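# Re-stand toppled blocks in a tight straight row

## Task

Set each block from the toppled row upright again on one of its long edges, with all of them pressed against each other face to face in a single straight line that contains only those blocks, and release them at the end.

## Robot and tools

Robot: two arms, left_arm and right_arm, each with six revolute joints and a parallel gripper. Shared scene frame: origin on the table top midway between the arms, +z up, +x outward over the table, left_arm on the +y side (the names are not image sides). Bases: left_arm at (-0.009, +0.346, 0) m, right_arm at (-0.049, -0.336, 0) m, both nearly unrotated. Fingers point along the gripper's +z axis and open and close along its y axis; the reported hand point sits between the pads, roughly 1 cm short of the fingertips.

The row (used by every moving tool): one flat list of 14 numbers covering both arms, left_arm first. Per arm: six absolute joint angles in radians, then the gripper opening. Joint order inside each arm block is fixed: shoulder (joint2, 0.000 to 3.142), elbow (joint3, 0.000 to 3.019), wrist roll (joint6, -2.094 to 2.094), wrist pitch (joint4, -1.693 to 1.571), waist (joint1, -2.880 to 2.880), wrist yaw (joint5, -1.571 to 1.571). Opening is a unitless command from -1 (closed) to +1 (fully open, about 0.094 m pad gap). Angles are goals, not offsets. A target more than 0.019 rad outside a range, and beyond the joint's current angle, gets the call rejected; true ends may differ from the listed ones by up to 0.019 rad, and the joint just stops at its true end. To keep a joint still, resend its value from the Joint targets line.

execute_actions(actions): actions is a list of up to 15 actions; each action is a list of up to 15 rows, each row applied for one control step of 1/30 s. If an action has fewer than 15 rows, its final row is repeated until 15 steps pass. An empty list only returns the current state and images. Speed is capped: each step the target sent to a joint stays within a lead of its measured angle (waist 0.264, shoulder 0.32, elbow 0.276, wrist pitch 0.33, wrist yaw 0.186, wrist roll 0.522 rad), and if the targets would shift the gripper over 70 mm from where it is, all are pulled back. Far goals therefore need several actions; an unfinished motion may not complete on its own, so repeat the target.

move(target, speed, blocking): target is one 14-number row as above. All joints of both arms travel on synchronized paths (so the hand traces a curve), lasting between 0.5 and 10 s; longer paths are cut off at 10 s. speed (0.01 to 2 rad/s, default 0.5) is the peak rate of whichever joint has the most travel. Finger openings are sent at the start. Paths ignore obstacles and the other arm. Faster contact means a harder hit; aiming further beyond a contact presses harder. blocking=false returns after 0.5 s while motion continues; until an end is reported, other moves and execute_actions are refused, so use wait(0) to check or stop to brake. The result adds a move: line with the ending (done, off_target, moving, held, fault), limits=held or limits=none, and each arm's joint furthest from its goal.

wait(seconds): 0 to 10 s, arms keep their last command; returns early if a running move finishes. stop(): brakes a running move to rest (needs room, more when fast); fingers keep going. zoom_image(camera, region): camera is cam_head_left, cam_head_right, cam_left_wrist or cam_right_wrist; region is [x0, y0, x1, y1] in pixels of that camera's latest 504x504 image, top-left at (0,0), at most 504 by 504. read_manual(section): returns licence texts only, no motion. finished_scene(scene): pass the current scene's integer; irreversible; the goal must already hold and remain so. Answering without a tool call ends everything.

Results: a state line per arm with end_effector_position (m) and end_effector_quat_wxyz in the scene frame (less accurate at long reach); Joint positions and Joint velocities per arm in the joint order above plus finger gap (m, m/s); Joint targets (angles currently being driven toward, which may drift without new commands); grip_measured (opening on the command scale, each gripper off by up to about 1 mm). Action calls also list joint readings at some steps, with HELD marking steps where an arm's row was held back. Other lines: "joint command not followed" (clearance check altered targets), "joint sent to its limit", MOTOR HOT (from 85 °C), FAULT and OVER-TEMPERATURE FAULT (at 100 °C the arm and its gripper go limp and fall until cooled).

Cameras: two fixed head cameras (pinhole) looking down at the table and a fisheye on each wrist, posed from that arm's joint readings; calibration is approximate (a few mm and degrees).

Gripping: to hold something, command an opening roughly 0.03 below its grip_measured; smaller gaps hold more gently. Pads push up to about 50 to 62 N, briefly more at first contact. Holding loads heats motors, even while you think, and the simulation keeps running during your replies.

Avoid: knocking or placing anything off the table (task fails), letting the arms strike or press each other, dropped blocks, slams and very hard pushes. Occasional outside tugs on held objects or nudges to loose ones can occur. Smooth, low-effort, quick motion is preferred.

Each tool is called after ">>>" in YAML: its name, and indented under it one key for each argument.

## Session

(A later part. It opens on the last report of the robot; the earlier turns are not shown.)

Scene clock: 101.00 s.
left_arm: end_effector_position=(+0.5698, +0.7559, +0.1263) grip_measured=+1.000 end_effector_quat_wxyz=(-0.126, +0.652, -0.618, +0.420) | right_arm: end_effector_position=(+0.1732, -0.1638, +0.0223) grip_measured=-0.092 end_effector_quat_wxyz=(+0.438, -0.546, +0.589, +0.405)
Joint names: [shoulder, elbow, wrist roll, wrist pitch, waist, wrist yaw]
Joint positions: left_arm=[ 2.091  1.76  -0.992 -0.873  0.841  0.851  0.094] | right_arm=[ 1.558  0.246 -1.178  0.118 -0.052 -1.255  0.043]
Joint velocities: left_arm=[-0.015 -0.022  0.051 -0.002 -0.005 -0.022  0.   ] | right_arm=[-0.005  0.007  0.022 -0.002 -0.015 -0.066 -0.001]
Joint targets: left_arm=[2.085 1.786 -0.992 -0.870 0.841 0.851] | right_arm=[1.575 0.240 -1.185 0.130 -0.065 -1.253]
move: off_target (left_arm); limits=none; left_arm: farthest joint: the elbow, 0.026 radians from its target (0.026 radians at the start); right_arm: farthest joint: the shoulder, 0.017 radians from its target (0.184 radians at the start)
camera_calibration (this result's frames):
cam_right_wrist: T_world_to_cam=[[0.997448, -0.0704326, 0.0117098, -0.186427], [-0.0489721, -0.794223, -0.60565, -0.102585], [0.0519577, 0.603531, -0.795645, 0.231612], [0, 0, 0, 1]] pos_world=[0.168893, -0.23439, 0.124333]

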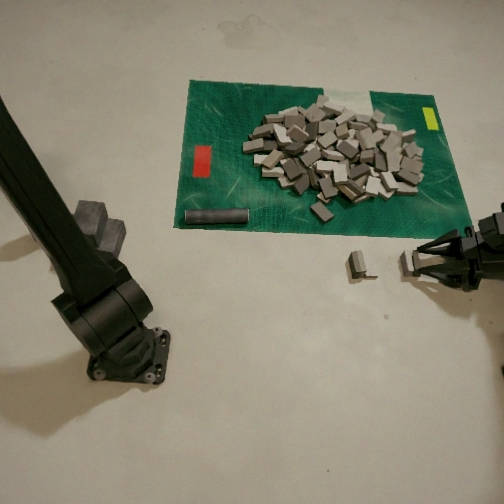

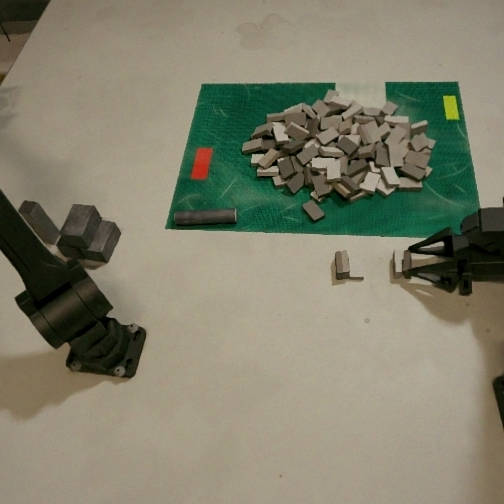

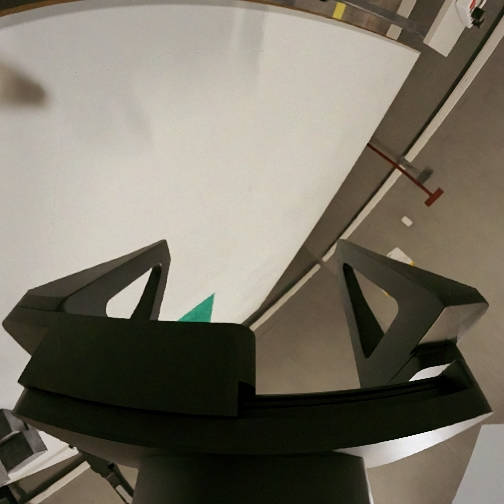

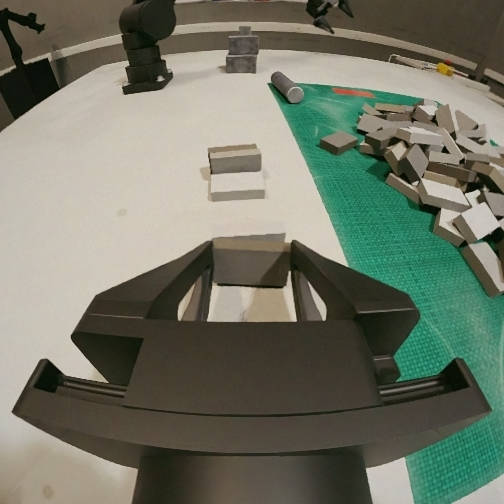

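>>> move:
  target: [2.085,1.786,-0.992,-0.87,0.841,0.851,1,1.59,0.24,-1.185,0.145,-0.065,-1.253,-0.11]
  speed: 0.04

>>> move:
  target: [2.085,1.786,-0.992,-0.87,0.841,0.851,1,1.59,0.24,-1.185,0.145,-0.065,-1.253,0.4]

>>> move:
  target: [2.085,1.786,-0.992,-0.87,0.841,0.851,1,1.1,0.3,-1.185,-0.3,-0.065,-1.253,0.4]
  speed: 0.5

>>> move:
  target: [2.085,1.786,-0.992,-0.87,0.841,0.851,1,1.33,1.0,-0.79,-1.2,0.788,0,0.3]
  speed: 0.9

>>> move:
  target: [2.085,1.786,-0.992,-0.87,0.841,0.851,1,1.5,0.785,-0.79,-0.86,0.788,0,0.3]
  speed: 0.25

Scene clock: 103.80 s.
left_arm: end_effector_position=(+0.5698, +0.7559, +0.1263) grip_measured=+1.000 end_effector_quat_wxyz=(-0.126, +0.652, -0.618, +0.420) | right_arm: end_effector_position=(+0.1732, -0.1635, +0.0219) grip_measured=-0.092 end_effector_quat_wxyz=(+0.441, -0.547, +0.585, +0.405)
Joint names: [shoulder, elbow, wrist roll, wrist pitch, waist, wrist yaw]
Joint positions: left_arm=[ 2.091  1.76  -0.992 -0.873  0.841  0.851  0.094] | right_arm=[ 1.568  0.245 -1.18   0.135 -0.052 -1.262  0.043]
Joint velocities: left_arm=[ 0.005 -0.007  0.007 -0.002  0.005  0.007  0.   ] | right_arm=[-0.005 -0.012 -0.007 -0.017 -0.015 -0.051 -0.001]
Joint targets: left_arm=[2.085 1.786 -0.992 -0.870 0.841 0.851] | right_arm=[1.590 0.240 -1.185 0.145 -0.065 -1.253]
move: off_target (left_arm, right_arm); limits=none; left_arm: farthest joint: the elbow, 0.026 radians from its target (0.026 radians at the start); right_arm: farthest joint: the shoulder, 0.022 radians from its target (0.032 radians at the start)
camera_calibration (this result's frames):
cam_right_wrist: T_world_to_cam=[[0.997534, -0.0675905, 0.0189302, -0.186088], [-0.0419782, -0.790621, -0.610865, -0.103085], [0.0562553, 0.608564, -0.791508, 0.23105], [0, 0, 0, 1]] pos_world=[0.168303, -0.234688, 0.12343]

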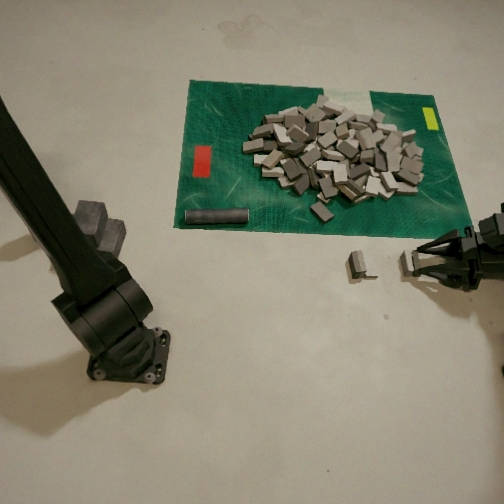

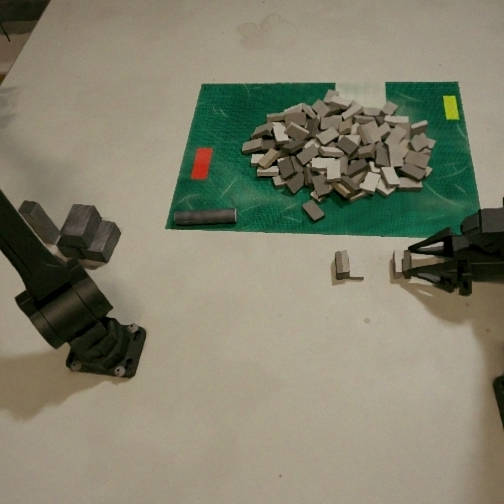

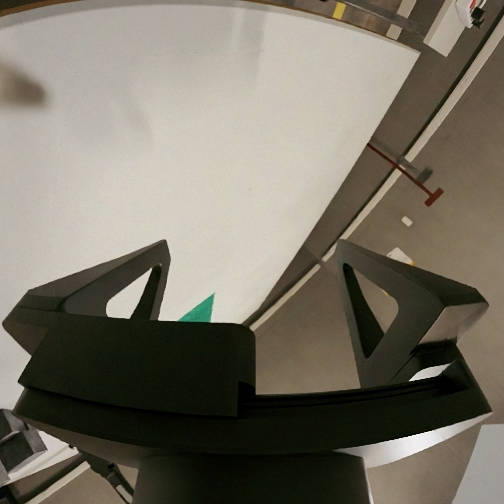

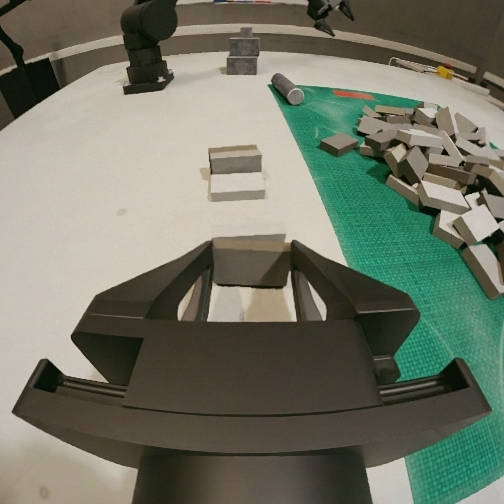

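Scene clock: 104.53 s.
left_arm: end_effector_position=(+0.5698, +0.7559, +0.1263) grip_measured=+1.000 end_effector_quat_wxyz=(-0.126, +0.652, -0.618, +0.420) | right_arm: end_effector_position=(+0.1728, -0.1638, +0.0195) grip_measured=+0.397 end_effector_quat_wxyz=(+0.438, -0.546, +0.588, +0.405)
Joint names: [shoulder, elbow, wrist roll, wrist pitch, waist, wrist yaw]
Joint positions: left_arm=[ 2.091  1.76  -0.992 -0.873  0.841  0.851  0.094] | right_arm=[ 1.575  0.245 -1.18   0.135 -0.052 -1.257  0.066]
Joint velocities: left_arm=[-0.015 -0.002  0.066 -0.007 -0.015 -0.022  0.   ] | right_arm=[-0.015 -0.012  0.037 -0.022  0.005 -0.022 -0.001]
Joint targets: left_arm=[2.085 1.786 -0.992 -0.870 0.841 0.851] | right_arm=[1.590 0.240 -1.185 0.145 -0.065 -1.253]
move: off_target (left_arm); limits=none; left_arm: farthest joint: the elbow, 0.026 radians from its target (0.026 radians at the start); right_arm: farthest joint: the shoulder, 0.015 radians from its target (0.022 radians at the start)
camera_calibration (this result's frames):
cam_right_wrist: T_world_to_cam=[[0.997508, -0.0694765, 0.0122793, -0.185779], [-0.0478195, -0.793739, -0.606376, -0.104345], [0.0518755, 0.604278, -0.795083, 0.229553], [0, 0, 0, 1]] pos_world=[0.168418, -0.234444, 0.121523]

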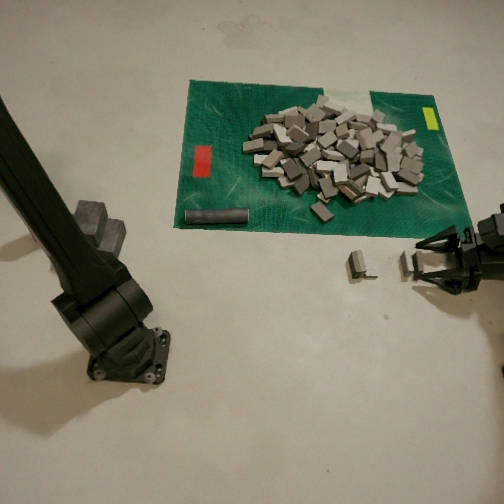

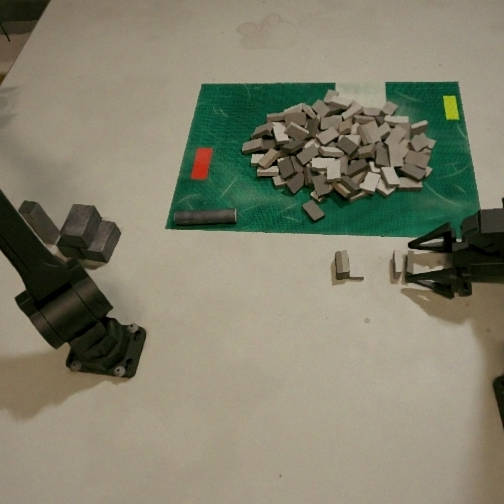

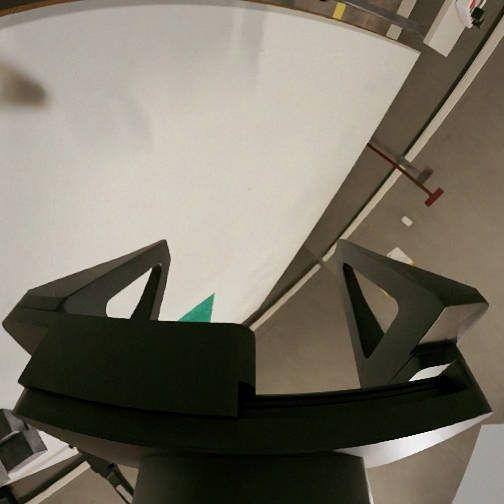

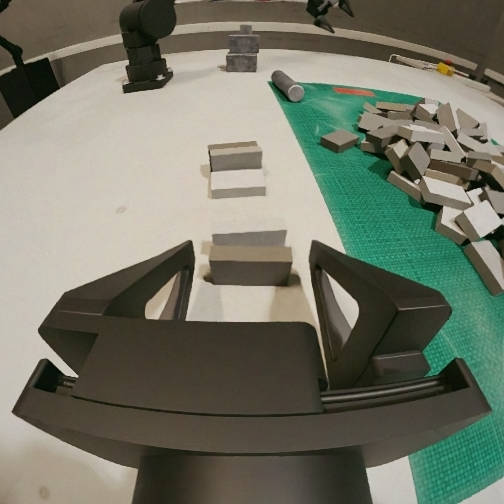

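Scene clock: 105.97 s.
left_arm: end_effector_position=(+0.5698, +0.7559, +0.1263) grip_measured=+1.000 end_effector_quat_wxyz=(-0.126, +0.652, -0.618, +0.420) | right_arm: end_effector_position=(+0.1643, -0.1641, +0.1002) grip_measured=+0.397 end_effector_quat_wxyz=(+0.458, -0.559, +0.572, +0.388)
Joint names: [shoulder, elbow, wrist roll, wrist pitch, waist, wrist yaw]
Joint positions: left_arm=[ 2.091  1.76  -0.992 -0.873  0.841  0.851  0.094] | right_arm=[ 1.098  0.262 -1.18  -0.291 -0.052 -1.257  0.066]
Joint velocities: left_arm=[-0.015 -0.002 -0.066 -0.007 -0.005  0.051  0.   ] | right_arm=[ 0.005 -0.022 -0.051  0.007 -0.005  0.051  0.   ]
Joint targets: left_arm=[2.085 1.786 -0.992 -0.870 0.841 0.851] | right_arm=[1.100 0.300 -1.185 -0.300 -0.065 -1.253]
move: off_target (left_arm, right_arm); limits=none; left_arm: farthest joint: the elbow, 0.026 radians from its target (0.026 radians at the start); right_arm: farthest joint: the elbow, 0.038 radians from its target (0.055 radians at the start)
camera_calibration (this result's frames):
cam_right_wrist: T_world_to_cam=[[0.994388, -0.06961, 0.0796691, -0.184624], [-0.00652605, -0.791972, -0.610522, -0.0622185], [0.105594, 0.606576, -0.787982, 0.285163], [0, 0, 0, 1]] pos_world=[0.15307, -0.2351, 0.201426]

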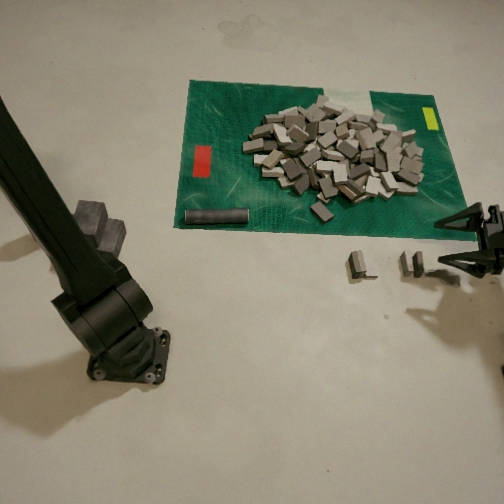

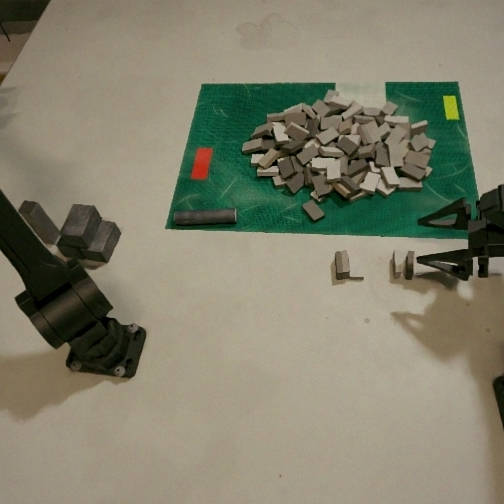

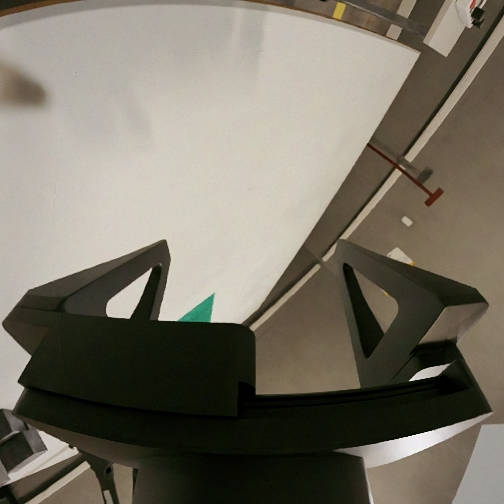

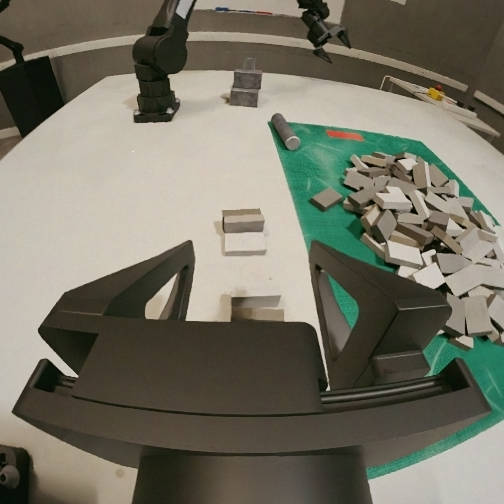

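Scene clock: 108.13 s.
left_arm: end_effector_position=(+0.5698, +0.7559, +0.1263) grip_measured=+1.000 end_effector_quat_wxyz=(-0.126, +0.652, -0.618, +0.420) | right_arm: end_effector_position=(+0.1778, -0.0623, +0.1361) grip_measured=+0.303 end_effector_quat_wxyz=(-0.013, +0.744, -0.668, -0.002)
Joint names: [shoulder, elbow, wrist roll, wrist pitch, waist, wrist yaw]
Joint positions: left_arm=[ 2.091  1.76  -0.992 -0.873  0.841  0.851  0.094] | right_arm=[ 1.313  0.96  -0.799 -1.191  0.785 -0.003  0.061]
Joint velocities: left_arm=[-0.024  0.002  0.007 -0.017 -0.015  0.007  0.   ] | right_arm=[-0.015 -0.022  0.007 -0.022 -0.005  0.007  0.   ]
Joint targets: left_arm=[2.085 1.786 -0.992 -0.870 0.841 0.851] | right_arm=[1.330 1.000 -0.790 -1.200 0.788 0.000]
move: off_target (left_arm, right_arm); limits=none; left_arm: farthest joint: the elbow, 0.026 radians from its target (0.026 radians at the start); right_arm: farthest joint: the elbow, 0.040 radians from its target (0.738 radians at the start)
camera_calibration (this result's frames):
cam_right_wrist: T_world_to_cam=[[0.992721, 0.11953, 0.0147678, -0.172909], [0.0897838, -0.816187, 0.570769, -0.138991], [0.0802775, -0.565288, -0.820978, 0.186222], [0, 0, 0, 1]] pos_world=[0.16918, 0.0124945, 0.234769]

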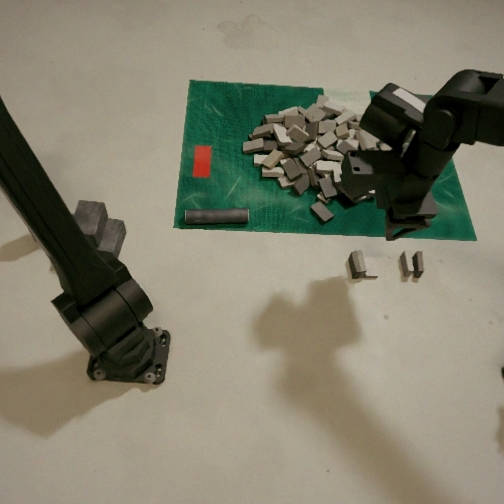

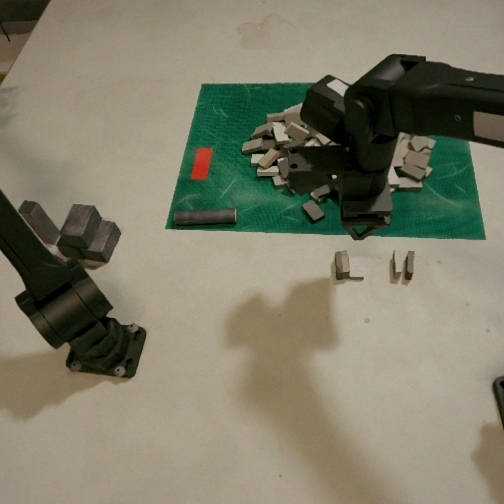

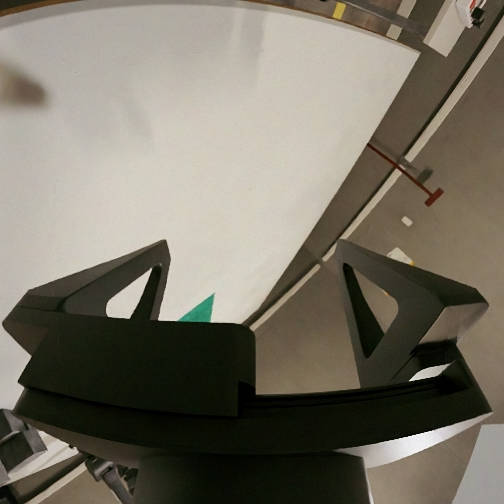

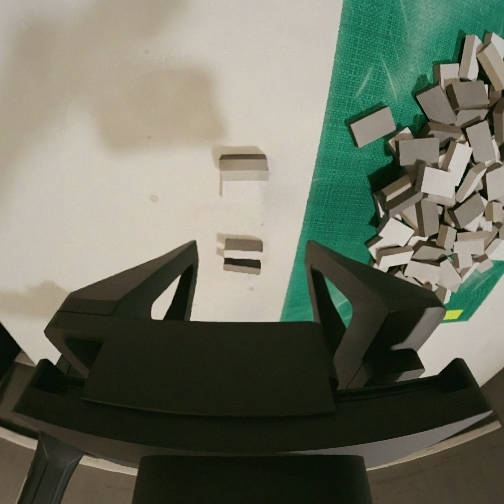

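Scene clock: 109.90 s.
left_arm: end_effector_position=(+0.5698, +0.7559, +0.1263) grip_measured=+1.000 end_effector_quat_wxyz=(-0.126, +0.652, -0.618, +0.420) | right_arm: end_effector_position=(+0.1738, -0.0672, +0.0212) grip_measured=+0.303 end_effector_quat_wxyz=(+0.001, +0.744, -0.668, -0.001)
Joint names: [shoulder, elbow, wrist roll, wrist pitch, waist, wrist yaw]
Joint positions: left_arm=[ 2.091  1.76  -0.992 -0.873  0.841  0.851  0.094] | right_arm=[ 1.487  0.786 -0.799 -0.87   0.785 -0.003  0.061]
Joint velocities: left_arm=[-0.015 -0.002 -0.007 -0.007 -0.015 -0.081  0.   ] | right_arm=[-0.005  0.012 -0.007 -0.017  0.024 -0.007  0.001]
Joint targets: left_arm=[2.085 1.786 -0.992 -0.870 0.841 0.851] | right_arm=[1.500 0.785 -0.790 -0.860 0.788 0.000]
move: off_target (left_arm); limits=none; left_arm: farthest joint: the elbow, 0.026 radians from its target (0.026 radians at the start); right_arm: farthest joint: the shoulder, 0.013 radians from its target (0.187 radians at the start)
camera_calibration (this result's frames):
cam_right_wrist: T_world_to_cam=[[0.992852, 0.119255, -0.00486793, -0.166272], [0.0994631, -0.804153, 0.586042, -0.0781974], [0.0659739, -0.582337, -0.810266, 0.0905704], [0, 0, 0, 1]] pos_world=[0.166886, 0.0096887, 0.118404]

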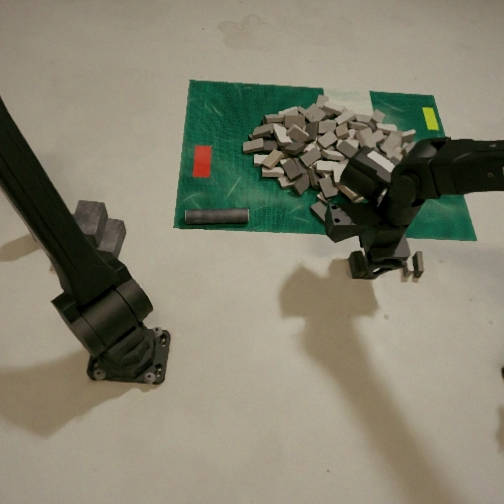

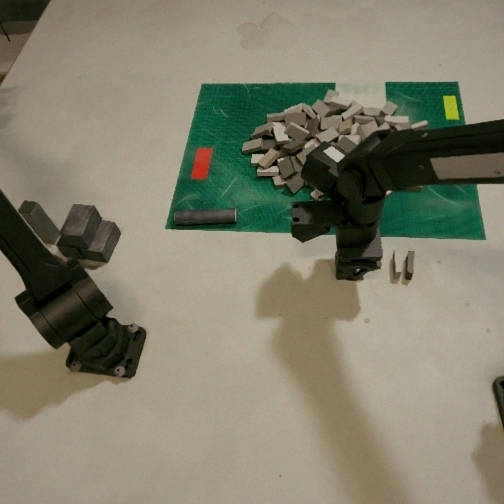

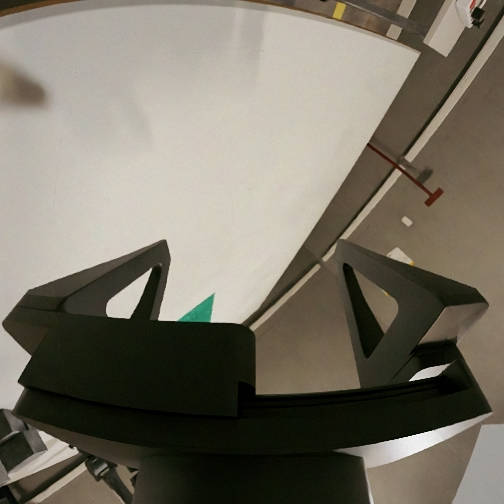

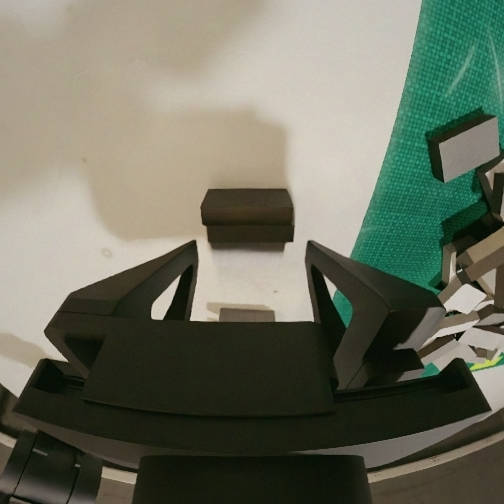

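>>> move:
  target: [2.085,1.786,-0.992,-0.87,0.841,0.851,1,1.52,0.758,-0.79,-0.818,0.77,0,0.3]
  speed: 0.06

>>> move:
  target: [2.085,1.786,-0.992,-0.87,0.841,0.851,1,1.52,0.758,-0.79,-0.818,0.77,0,-0.11]

>>> move:
  target: [2.085,1.786,-0.992,-0.87,0.841,0.851,1,1.22,0.95,-0.83,-1.25,0.77,0,-0.11]
  speed: 0.4

>>> move:
  target: [2.085,1.786,-0.992,-0.87,0.841,0.851,1,1.25,0.225,-1.185,-0.16,-0.155,-1.253,-0.11]
  speed: 0.7

>>> move:
  target: [2.085,1.786,-0.992,-0.87,0.841,0.851,1,1.54,0.205,-1.185,0.13,-0.155,-1.253,-0.11]
  speed: 0.14

Scene clock: 113.37 s.
left_arm: end_effector_position=(+0.5698, +0.7559, +0.1263) grip_measured=+1.000 end_effector_quat_wxyz=(-0.126, +0.652, -0.618, +0.420) | right_arm: end_effector_position=(+0.1721, -0.0705, +0.0091) grip_measured=+0.303 end_effector_quat_wxyz=(-0.000, +0.743, -0.669, -0.001)
Joint names: [shoulder, elbow, wrist roll, wrist pitch, waist, wrist yaw]
Joint positions: left_arm=[ 2.091  1.76  -0.992 -0.873  0.841  0.851  0.094] | right_arm=[ 1.503  0.761 -0.798 -0.828  0.783 -0.003  0.061]
Joint velocities: left_arm=[-0.005 -0.002 -0.022  0.002  0.005 -0.007  0.   ] | right_arm=[-0.005 -0.017 -0.007  0.012 -0.015  0.007 -0.001]
Joint targets: left_arm=[2.085 1.786 -0.992 -0.870 0.841 0.851] | right_arm=[1.520 0.758 -0.790 -0.818 0.770 -0.000]
move: off_target (left_arm); limits=none; left_arm: farthest joint: the elbow, 0.026 radians from its target (0.026 radians at the start); right_arm: farthest joint: the shoulder, 0.017 radians from its target (0.033 radians at the start)
camera_calibration (this result's frames):
cam_right_wrist: T_world_to_cam=[[0.993172, 0.11661, -0.0034866, -0.164484], [0.0966018, -0.805274, 0.584981, -0.0731825], [0.0654066, -0.581323, -0.81104, 0.0791248], [0, 0, 0, 1]] pos_world=[0.165255, 0.00624547, 0.10641]

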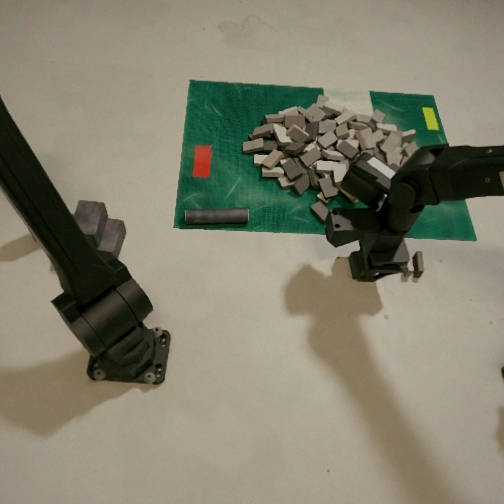

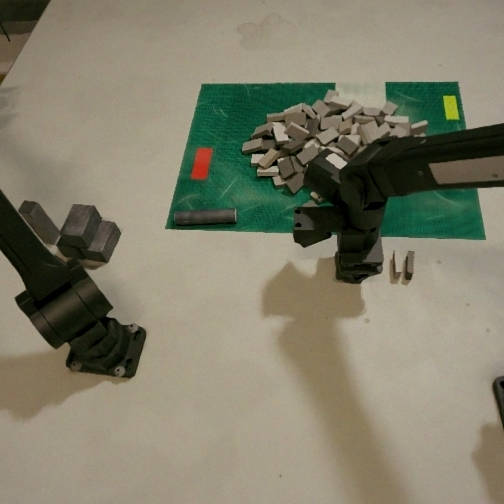

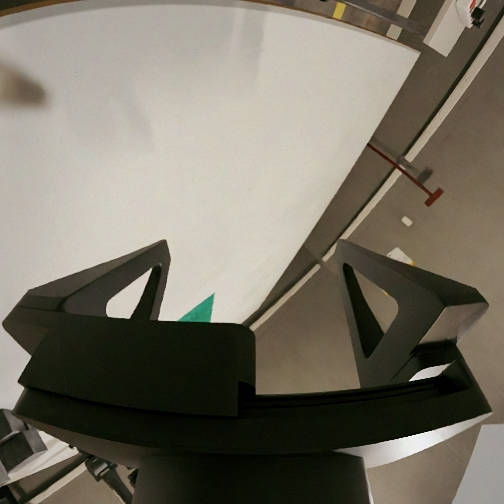

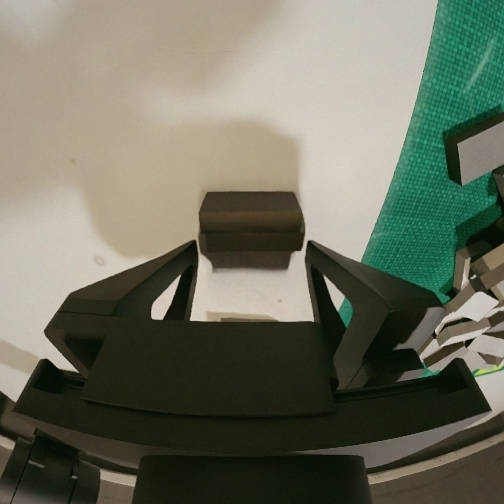

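Scene clock: 114.07 s.
left_arm: end_effector_position=(+0.5698, +0.7559, +0.1263) grip_measured=+1.000 end_effector_quat_wxyz=(-0.126, +0.652, -0.618, +0.420) | right_arm: end_effector_position=(+0.1721, -0.0704, +0.0091) grip_measured=-0.084 end_effector_quat_wxyz=(-0.001, +0.743, -0.669, -0.001)
Joint names: [shoulder, elbow, wrist roll, wrist pitch, waist, wrist yaw]
Joint positions: left_arm=[ 2.091  1.76  -0.992 -0.873  0.841  0.851  0.094] | right_arm=[ 1.503  0.761 -0.798 -0.828  0.783 -0.003  0.043]
Joint velocities: left_arm=[-0.015 -0.017 -0.037 -0.007 -0.005 -0.022  0.   ] | right_arm=[-0.005 -0.032 -0.037  0.002 -0.005 -0.037 -0.   ]
Joint targets: left_arm=[2.085 1.786 -0.992 -0.870 0.841 0.851] | right_arm=[1.520 0.758 -0.790 -0.818 0.770 -0.000]
move: off_target (left_arm); limits=none; left_arm: farthest joint: the elbow, 0.026 radians from its target (0.026 radians at the start); right_arm: farthest joint: the shoulder, 0.017 radians from its target (0.017 radians at the start)
camera_calibration (this result's frames):
cam_right_wrist: T_world_to_cam=[[0.993173, 0.11661, -0.00321024, -0.164554], [0.0964592, -0.805445, 0.584768, -0.0731159], [0.0656044, -0.581085, -0.811194, 0.079147], [0, 0, 0, 1]] pos_world=[0.165291, 0.00628905, 0.106431]

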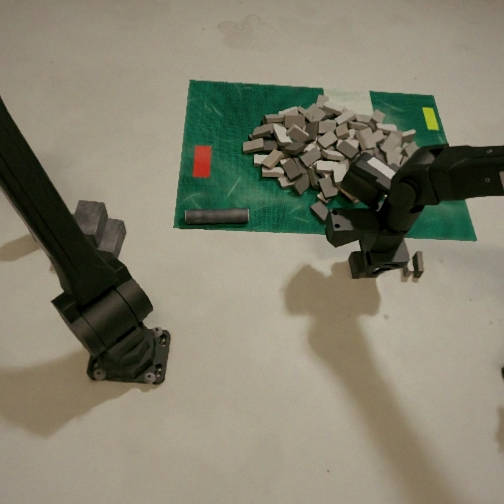

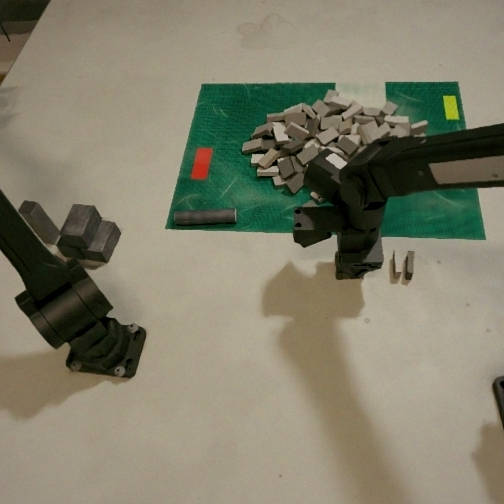

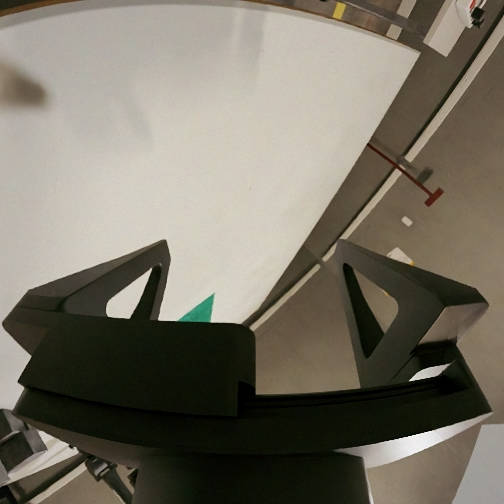

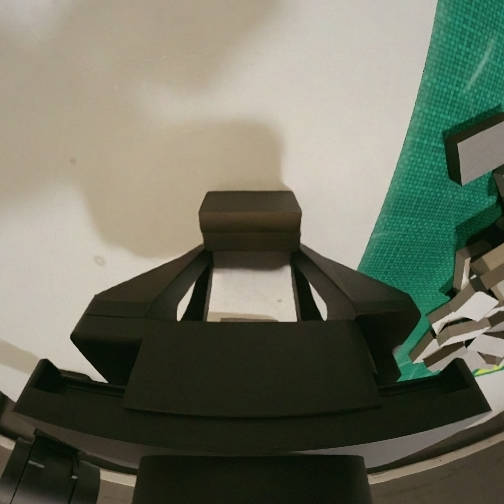

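Scene clock: 115.57 s.
left_arm: end_effector_position=(+0.5698, +0.7559, +0.1263) grip_measured=+1.000 end_effector_quat_wxyz=(-0.126, +0.652, -0.618, +0.420) | right_arm: end_effector_position=(+0.1555, -0.0906, +0.1416) grip_measured=-0.084 end_effector_quat_wxyz=(-0.001, +0.751, -0.660, -0.001)
Joint names: [shoulder, elbow, wrist roll, wrist pitch, waist, wrist yaw]
Joint positions: left_arm=[ 2.091  1.76  -0.992 -0.873  0.841  0.851  0.094] | right_arm=[ 1.225  0.898 -0.821 -1.242  0.783 -0.002  0.043]
Joint velocities: left_arm=[ 0.005  0.007  0.007 -0.002  0.005 -0.007  0.   ] | right_arm=[-0.005 -0.007 -0.007  0.012 -0.005  0.051  0.001]
Joint targets: left_arm=[2.085 1.786 -0.992 -0.870 0.841 0.851] | right_arm=[1.220 0.950 -0.830 -1.250 0.770 0.000]
move: off_target (left_arm, right_arm); limits=none; left_arm: farthest joint: the elbow, 0.026 radians from its target (0.026 radians at the start); right_arm: farthest joint: the elbow, 0.052 radians from its target (0.189 radians at the start)
camera_calibration (this result's frames):
cam_right_wrist: T_world_to_cam=[[0.990193, 0.139689, -0.00204009, -0.142846], [0.114537, -0.803372, 0.584359, -0.167776], [0.0799895, -0.578862, -0.811493, 0.174012], [0, 0, 0, 1]] pos_world=[0.146743, -0.014104, 0.23896]

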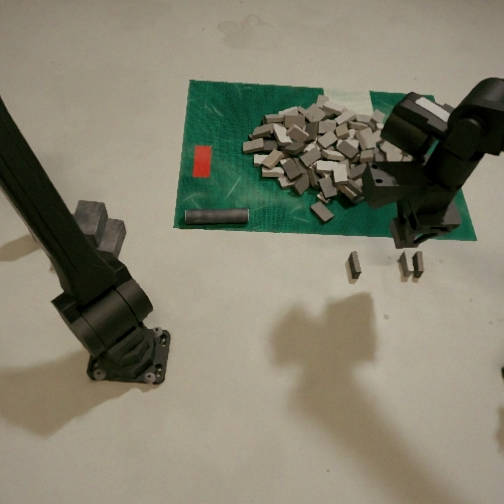

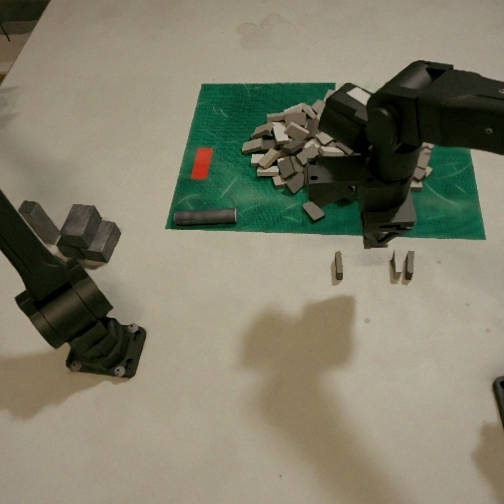

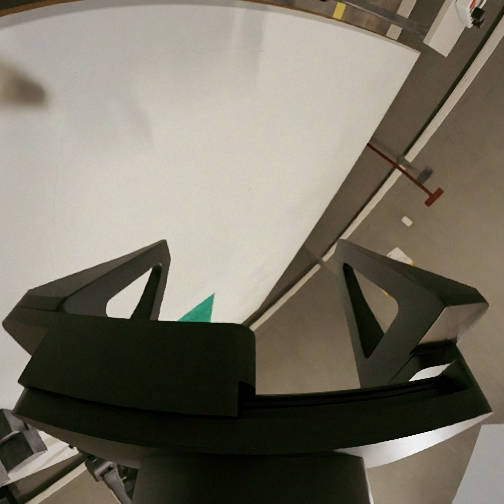

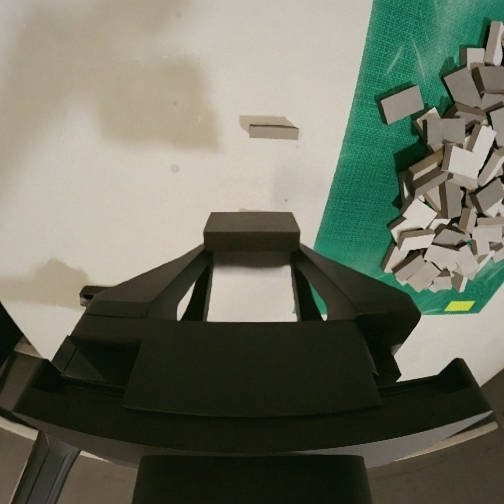

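Scene clock: 118.03 s.
left_arm: end_effector_position=(+0.5698, +0.7559, +0.1263) grip_measured=+1.000 end_effector_quat_wxyz=(-0.126, +0.652, -0.618, +0.420) | right_arm: end_effector_position=(+0.1706, -0.1850, +0.0662) grip_measured=-0.084 end_effector_quat_wxyz=(+0.456, -0.518, +0.615, +0.380)
Joint names: [shoulder, elbow, wrist roll, wrist pitch, waist, wrist yaw]
Joint positions: left_arm=[ 2.091  1.76  -0.992 -0.873  0.841  0.851  0.094] | right_arm=[ 1.24   0.222 -1.176 -0.173 -0.146 -1.247  0.043]
Joint velocities: left_arm=[-0.005 -0.007  0.051 -0.002 -0.005 -0.066  0.   ] | right_arm=[-0.005  0.002 -0.051 -0.007  0.005  0.007  0.   ]
Joint targets: left_arm=[2.085 1.786 -0.992 -0.870 0.841 0.851] | right_arm=[1.250 0.225 -1.185 -0.160 -0.155 -1.253]
move: off_target (left_arm); limits=none; left_arm: farthest joint: the elbow, 0.026 radians from its target (0.026 radians at the start); right_arm: farthest joint: the wrist pitch, 0.013 radians from its target (1.082 radians at the start)
camera_calibration (this result's frames):
cam_right_wrist: T_world_to_cam=[[0.985788, -0.167332, 0.0149077, -0.201922], [-0.125036, -0.790079, -0.600117, -0.0795443], [0.112197, 0.589724, -0.799773, 0.266935], [0, 0, 0, 1]] pos_world=[0.159157, -0.254053, 0.168762]

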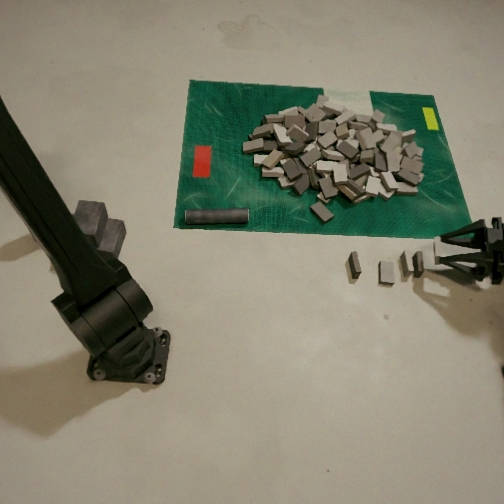

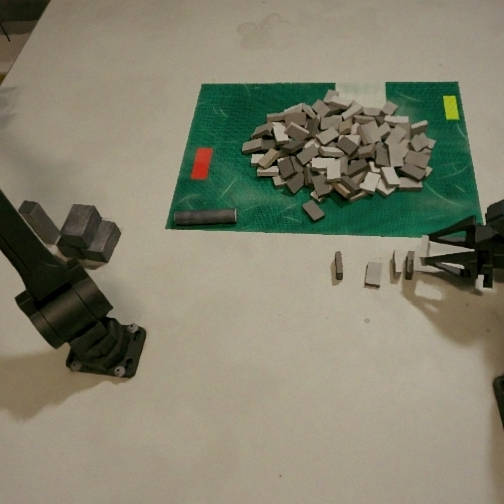

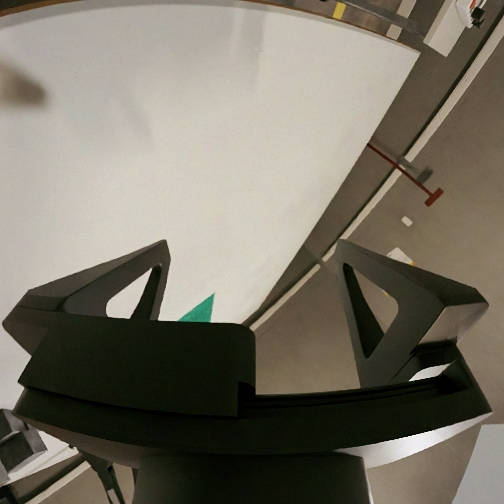

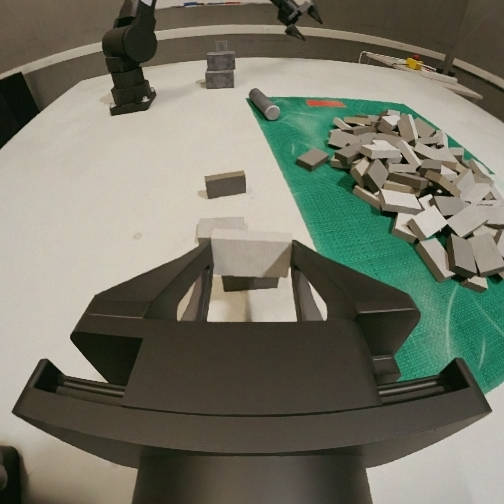

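Scene clock: 120.53 s.
left_arm: end_effector_position=(+0.5698, +0.7559, +0.1263) grip_measured=+1.000 end_effector_quat_wxyz=(-0.126, +0.652, -0.618, +0.420) | right_arm: end_effector_position=(+0.1792, -0.1854, +0.0274) grip_measured=-0.084 end_effector_quat_wxyz=(+0.464, -0.524, +0.609, +0.373)
Joint names: [shoulder, elbow, wrist roll, wrist pitch, waist, wrist yaw]
Joint positions: left_arm=[ 2.091  1.76  -0.992 -0.873  0.841  0.851  0.094] | right_arm=[ 1.504  0.211 -1.177  0.131 -0.146 -1.247  0.043]
Joint velocities: left_arm=[-0.015 -0.027 -0.022  0.007 -0.005 -0.022  0.   ] | right_arm=[-0.005 -0.002 -0.037  0.002 -0.015 -0.022 -0.   ]
Joint targets: left_arm=[2.085 1.786 -0.992 -0.870 0.841 0.851] | right_arm=[1.540 0.205 -1.185 0.130 -0.155 -1.253]
move: off_target (left_arm, right_arm); limits=none; left_arm: farthest joint: the elbow, 0.026 radians from its target (0.026 radians at the start); right_arm: farthest joint: the shoulder, 0.036 radians from its target (0.300 radians at the start)
camera_calibration (this result's frames):
cam_right_wrist: T_world_to_cam=[[0.984976, -0.167178, 0.0432967, -0.210533], [-0.107783, -0.791005, -0.602241, -0.105325], [0.134929, 0.588526, -0.797139, 0.230804], [0, 0, 0, 1]] pos_world=[0.164876, -0.254344, 0.129668]

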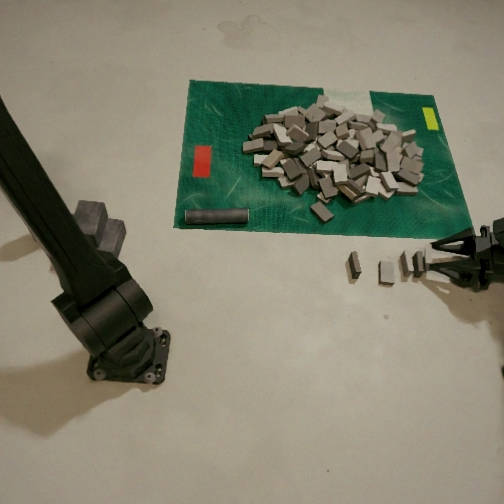

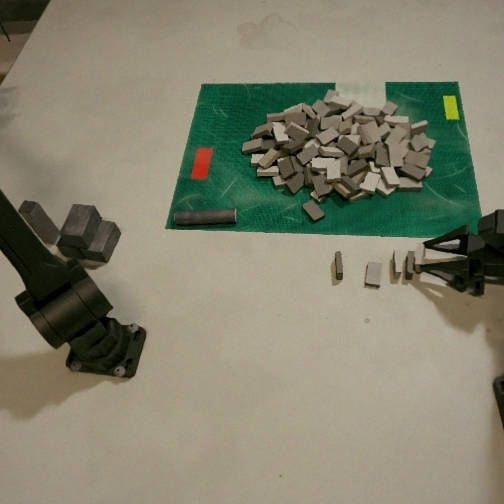

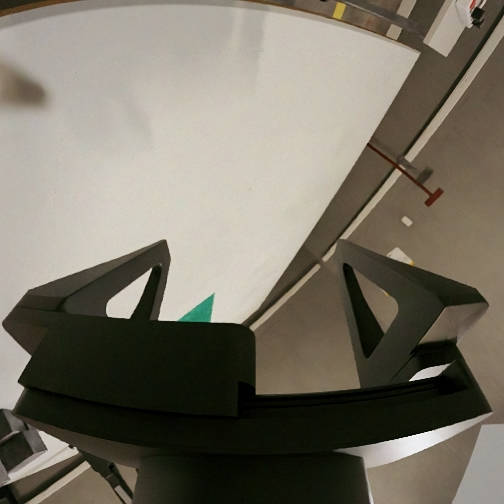

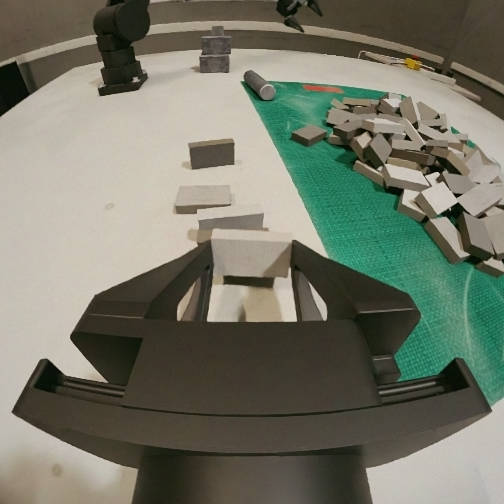

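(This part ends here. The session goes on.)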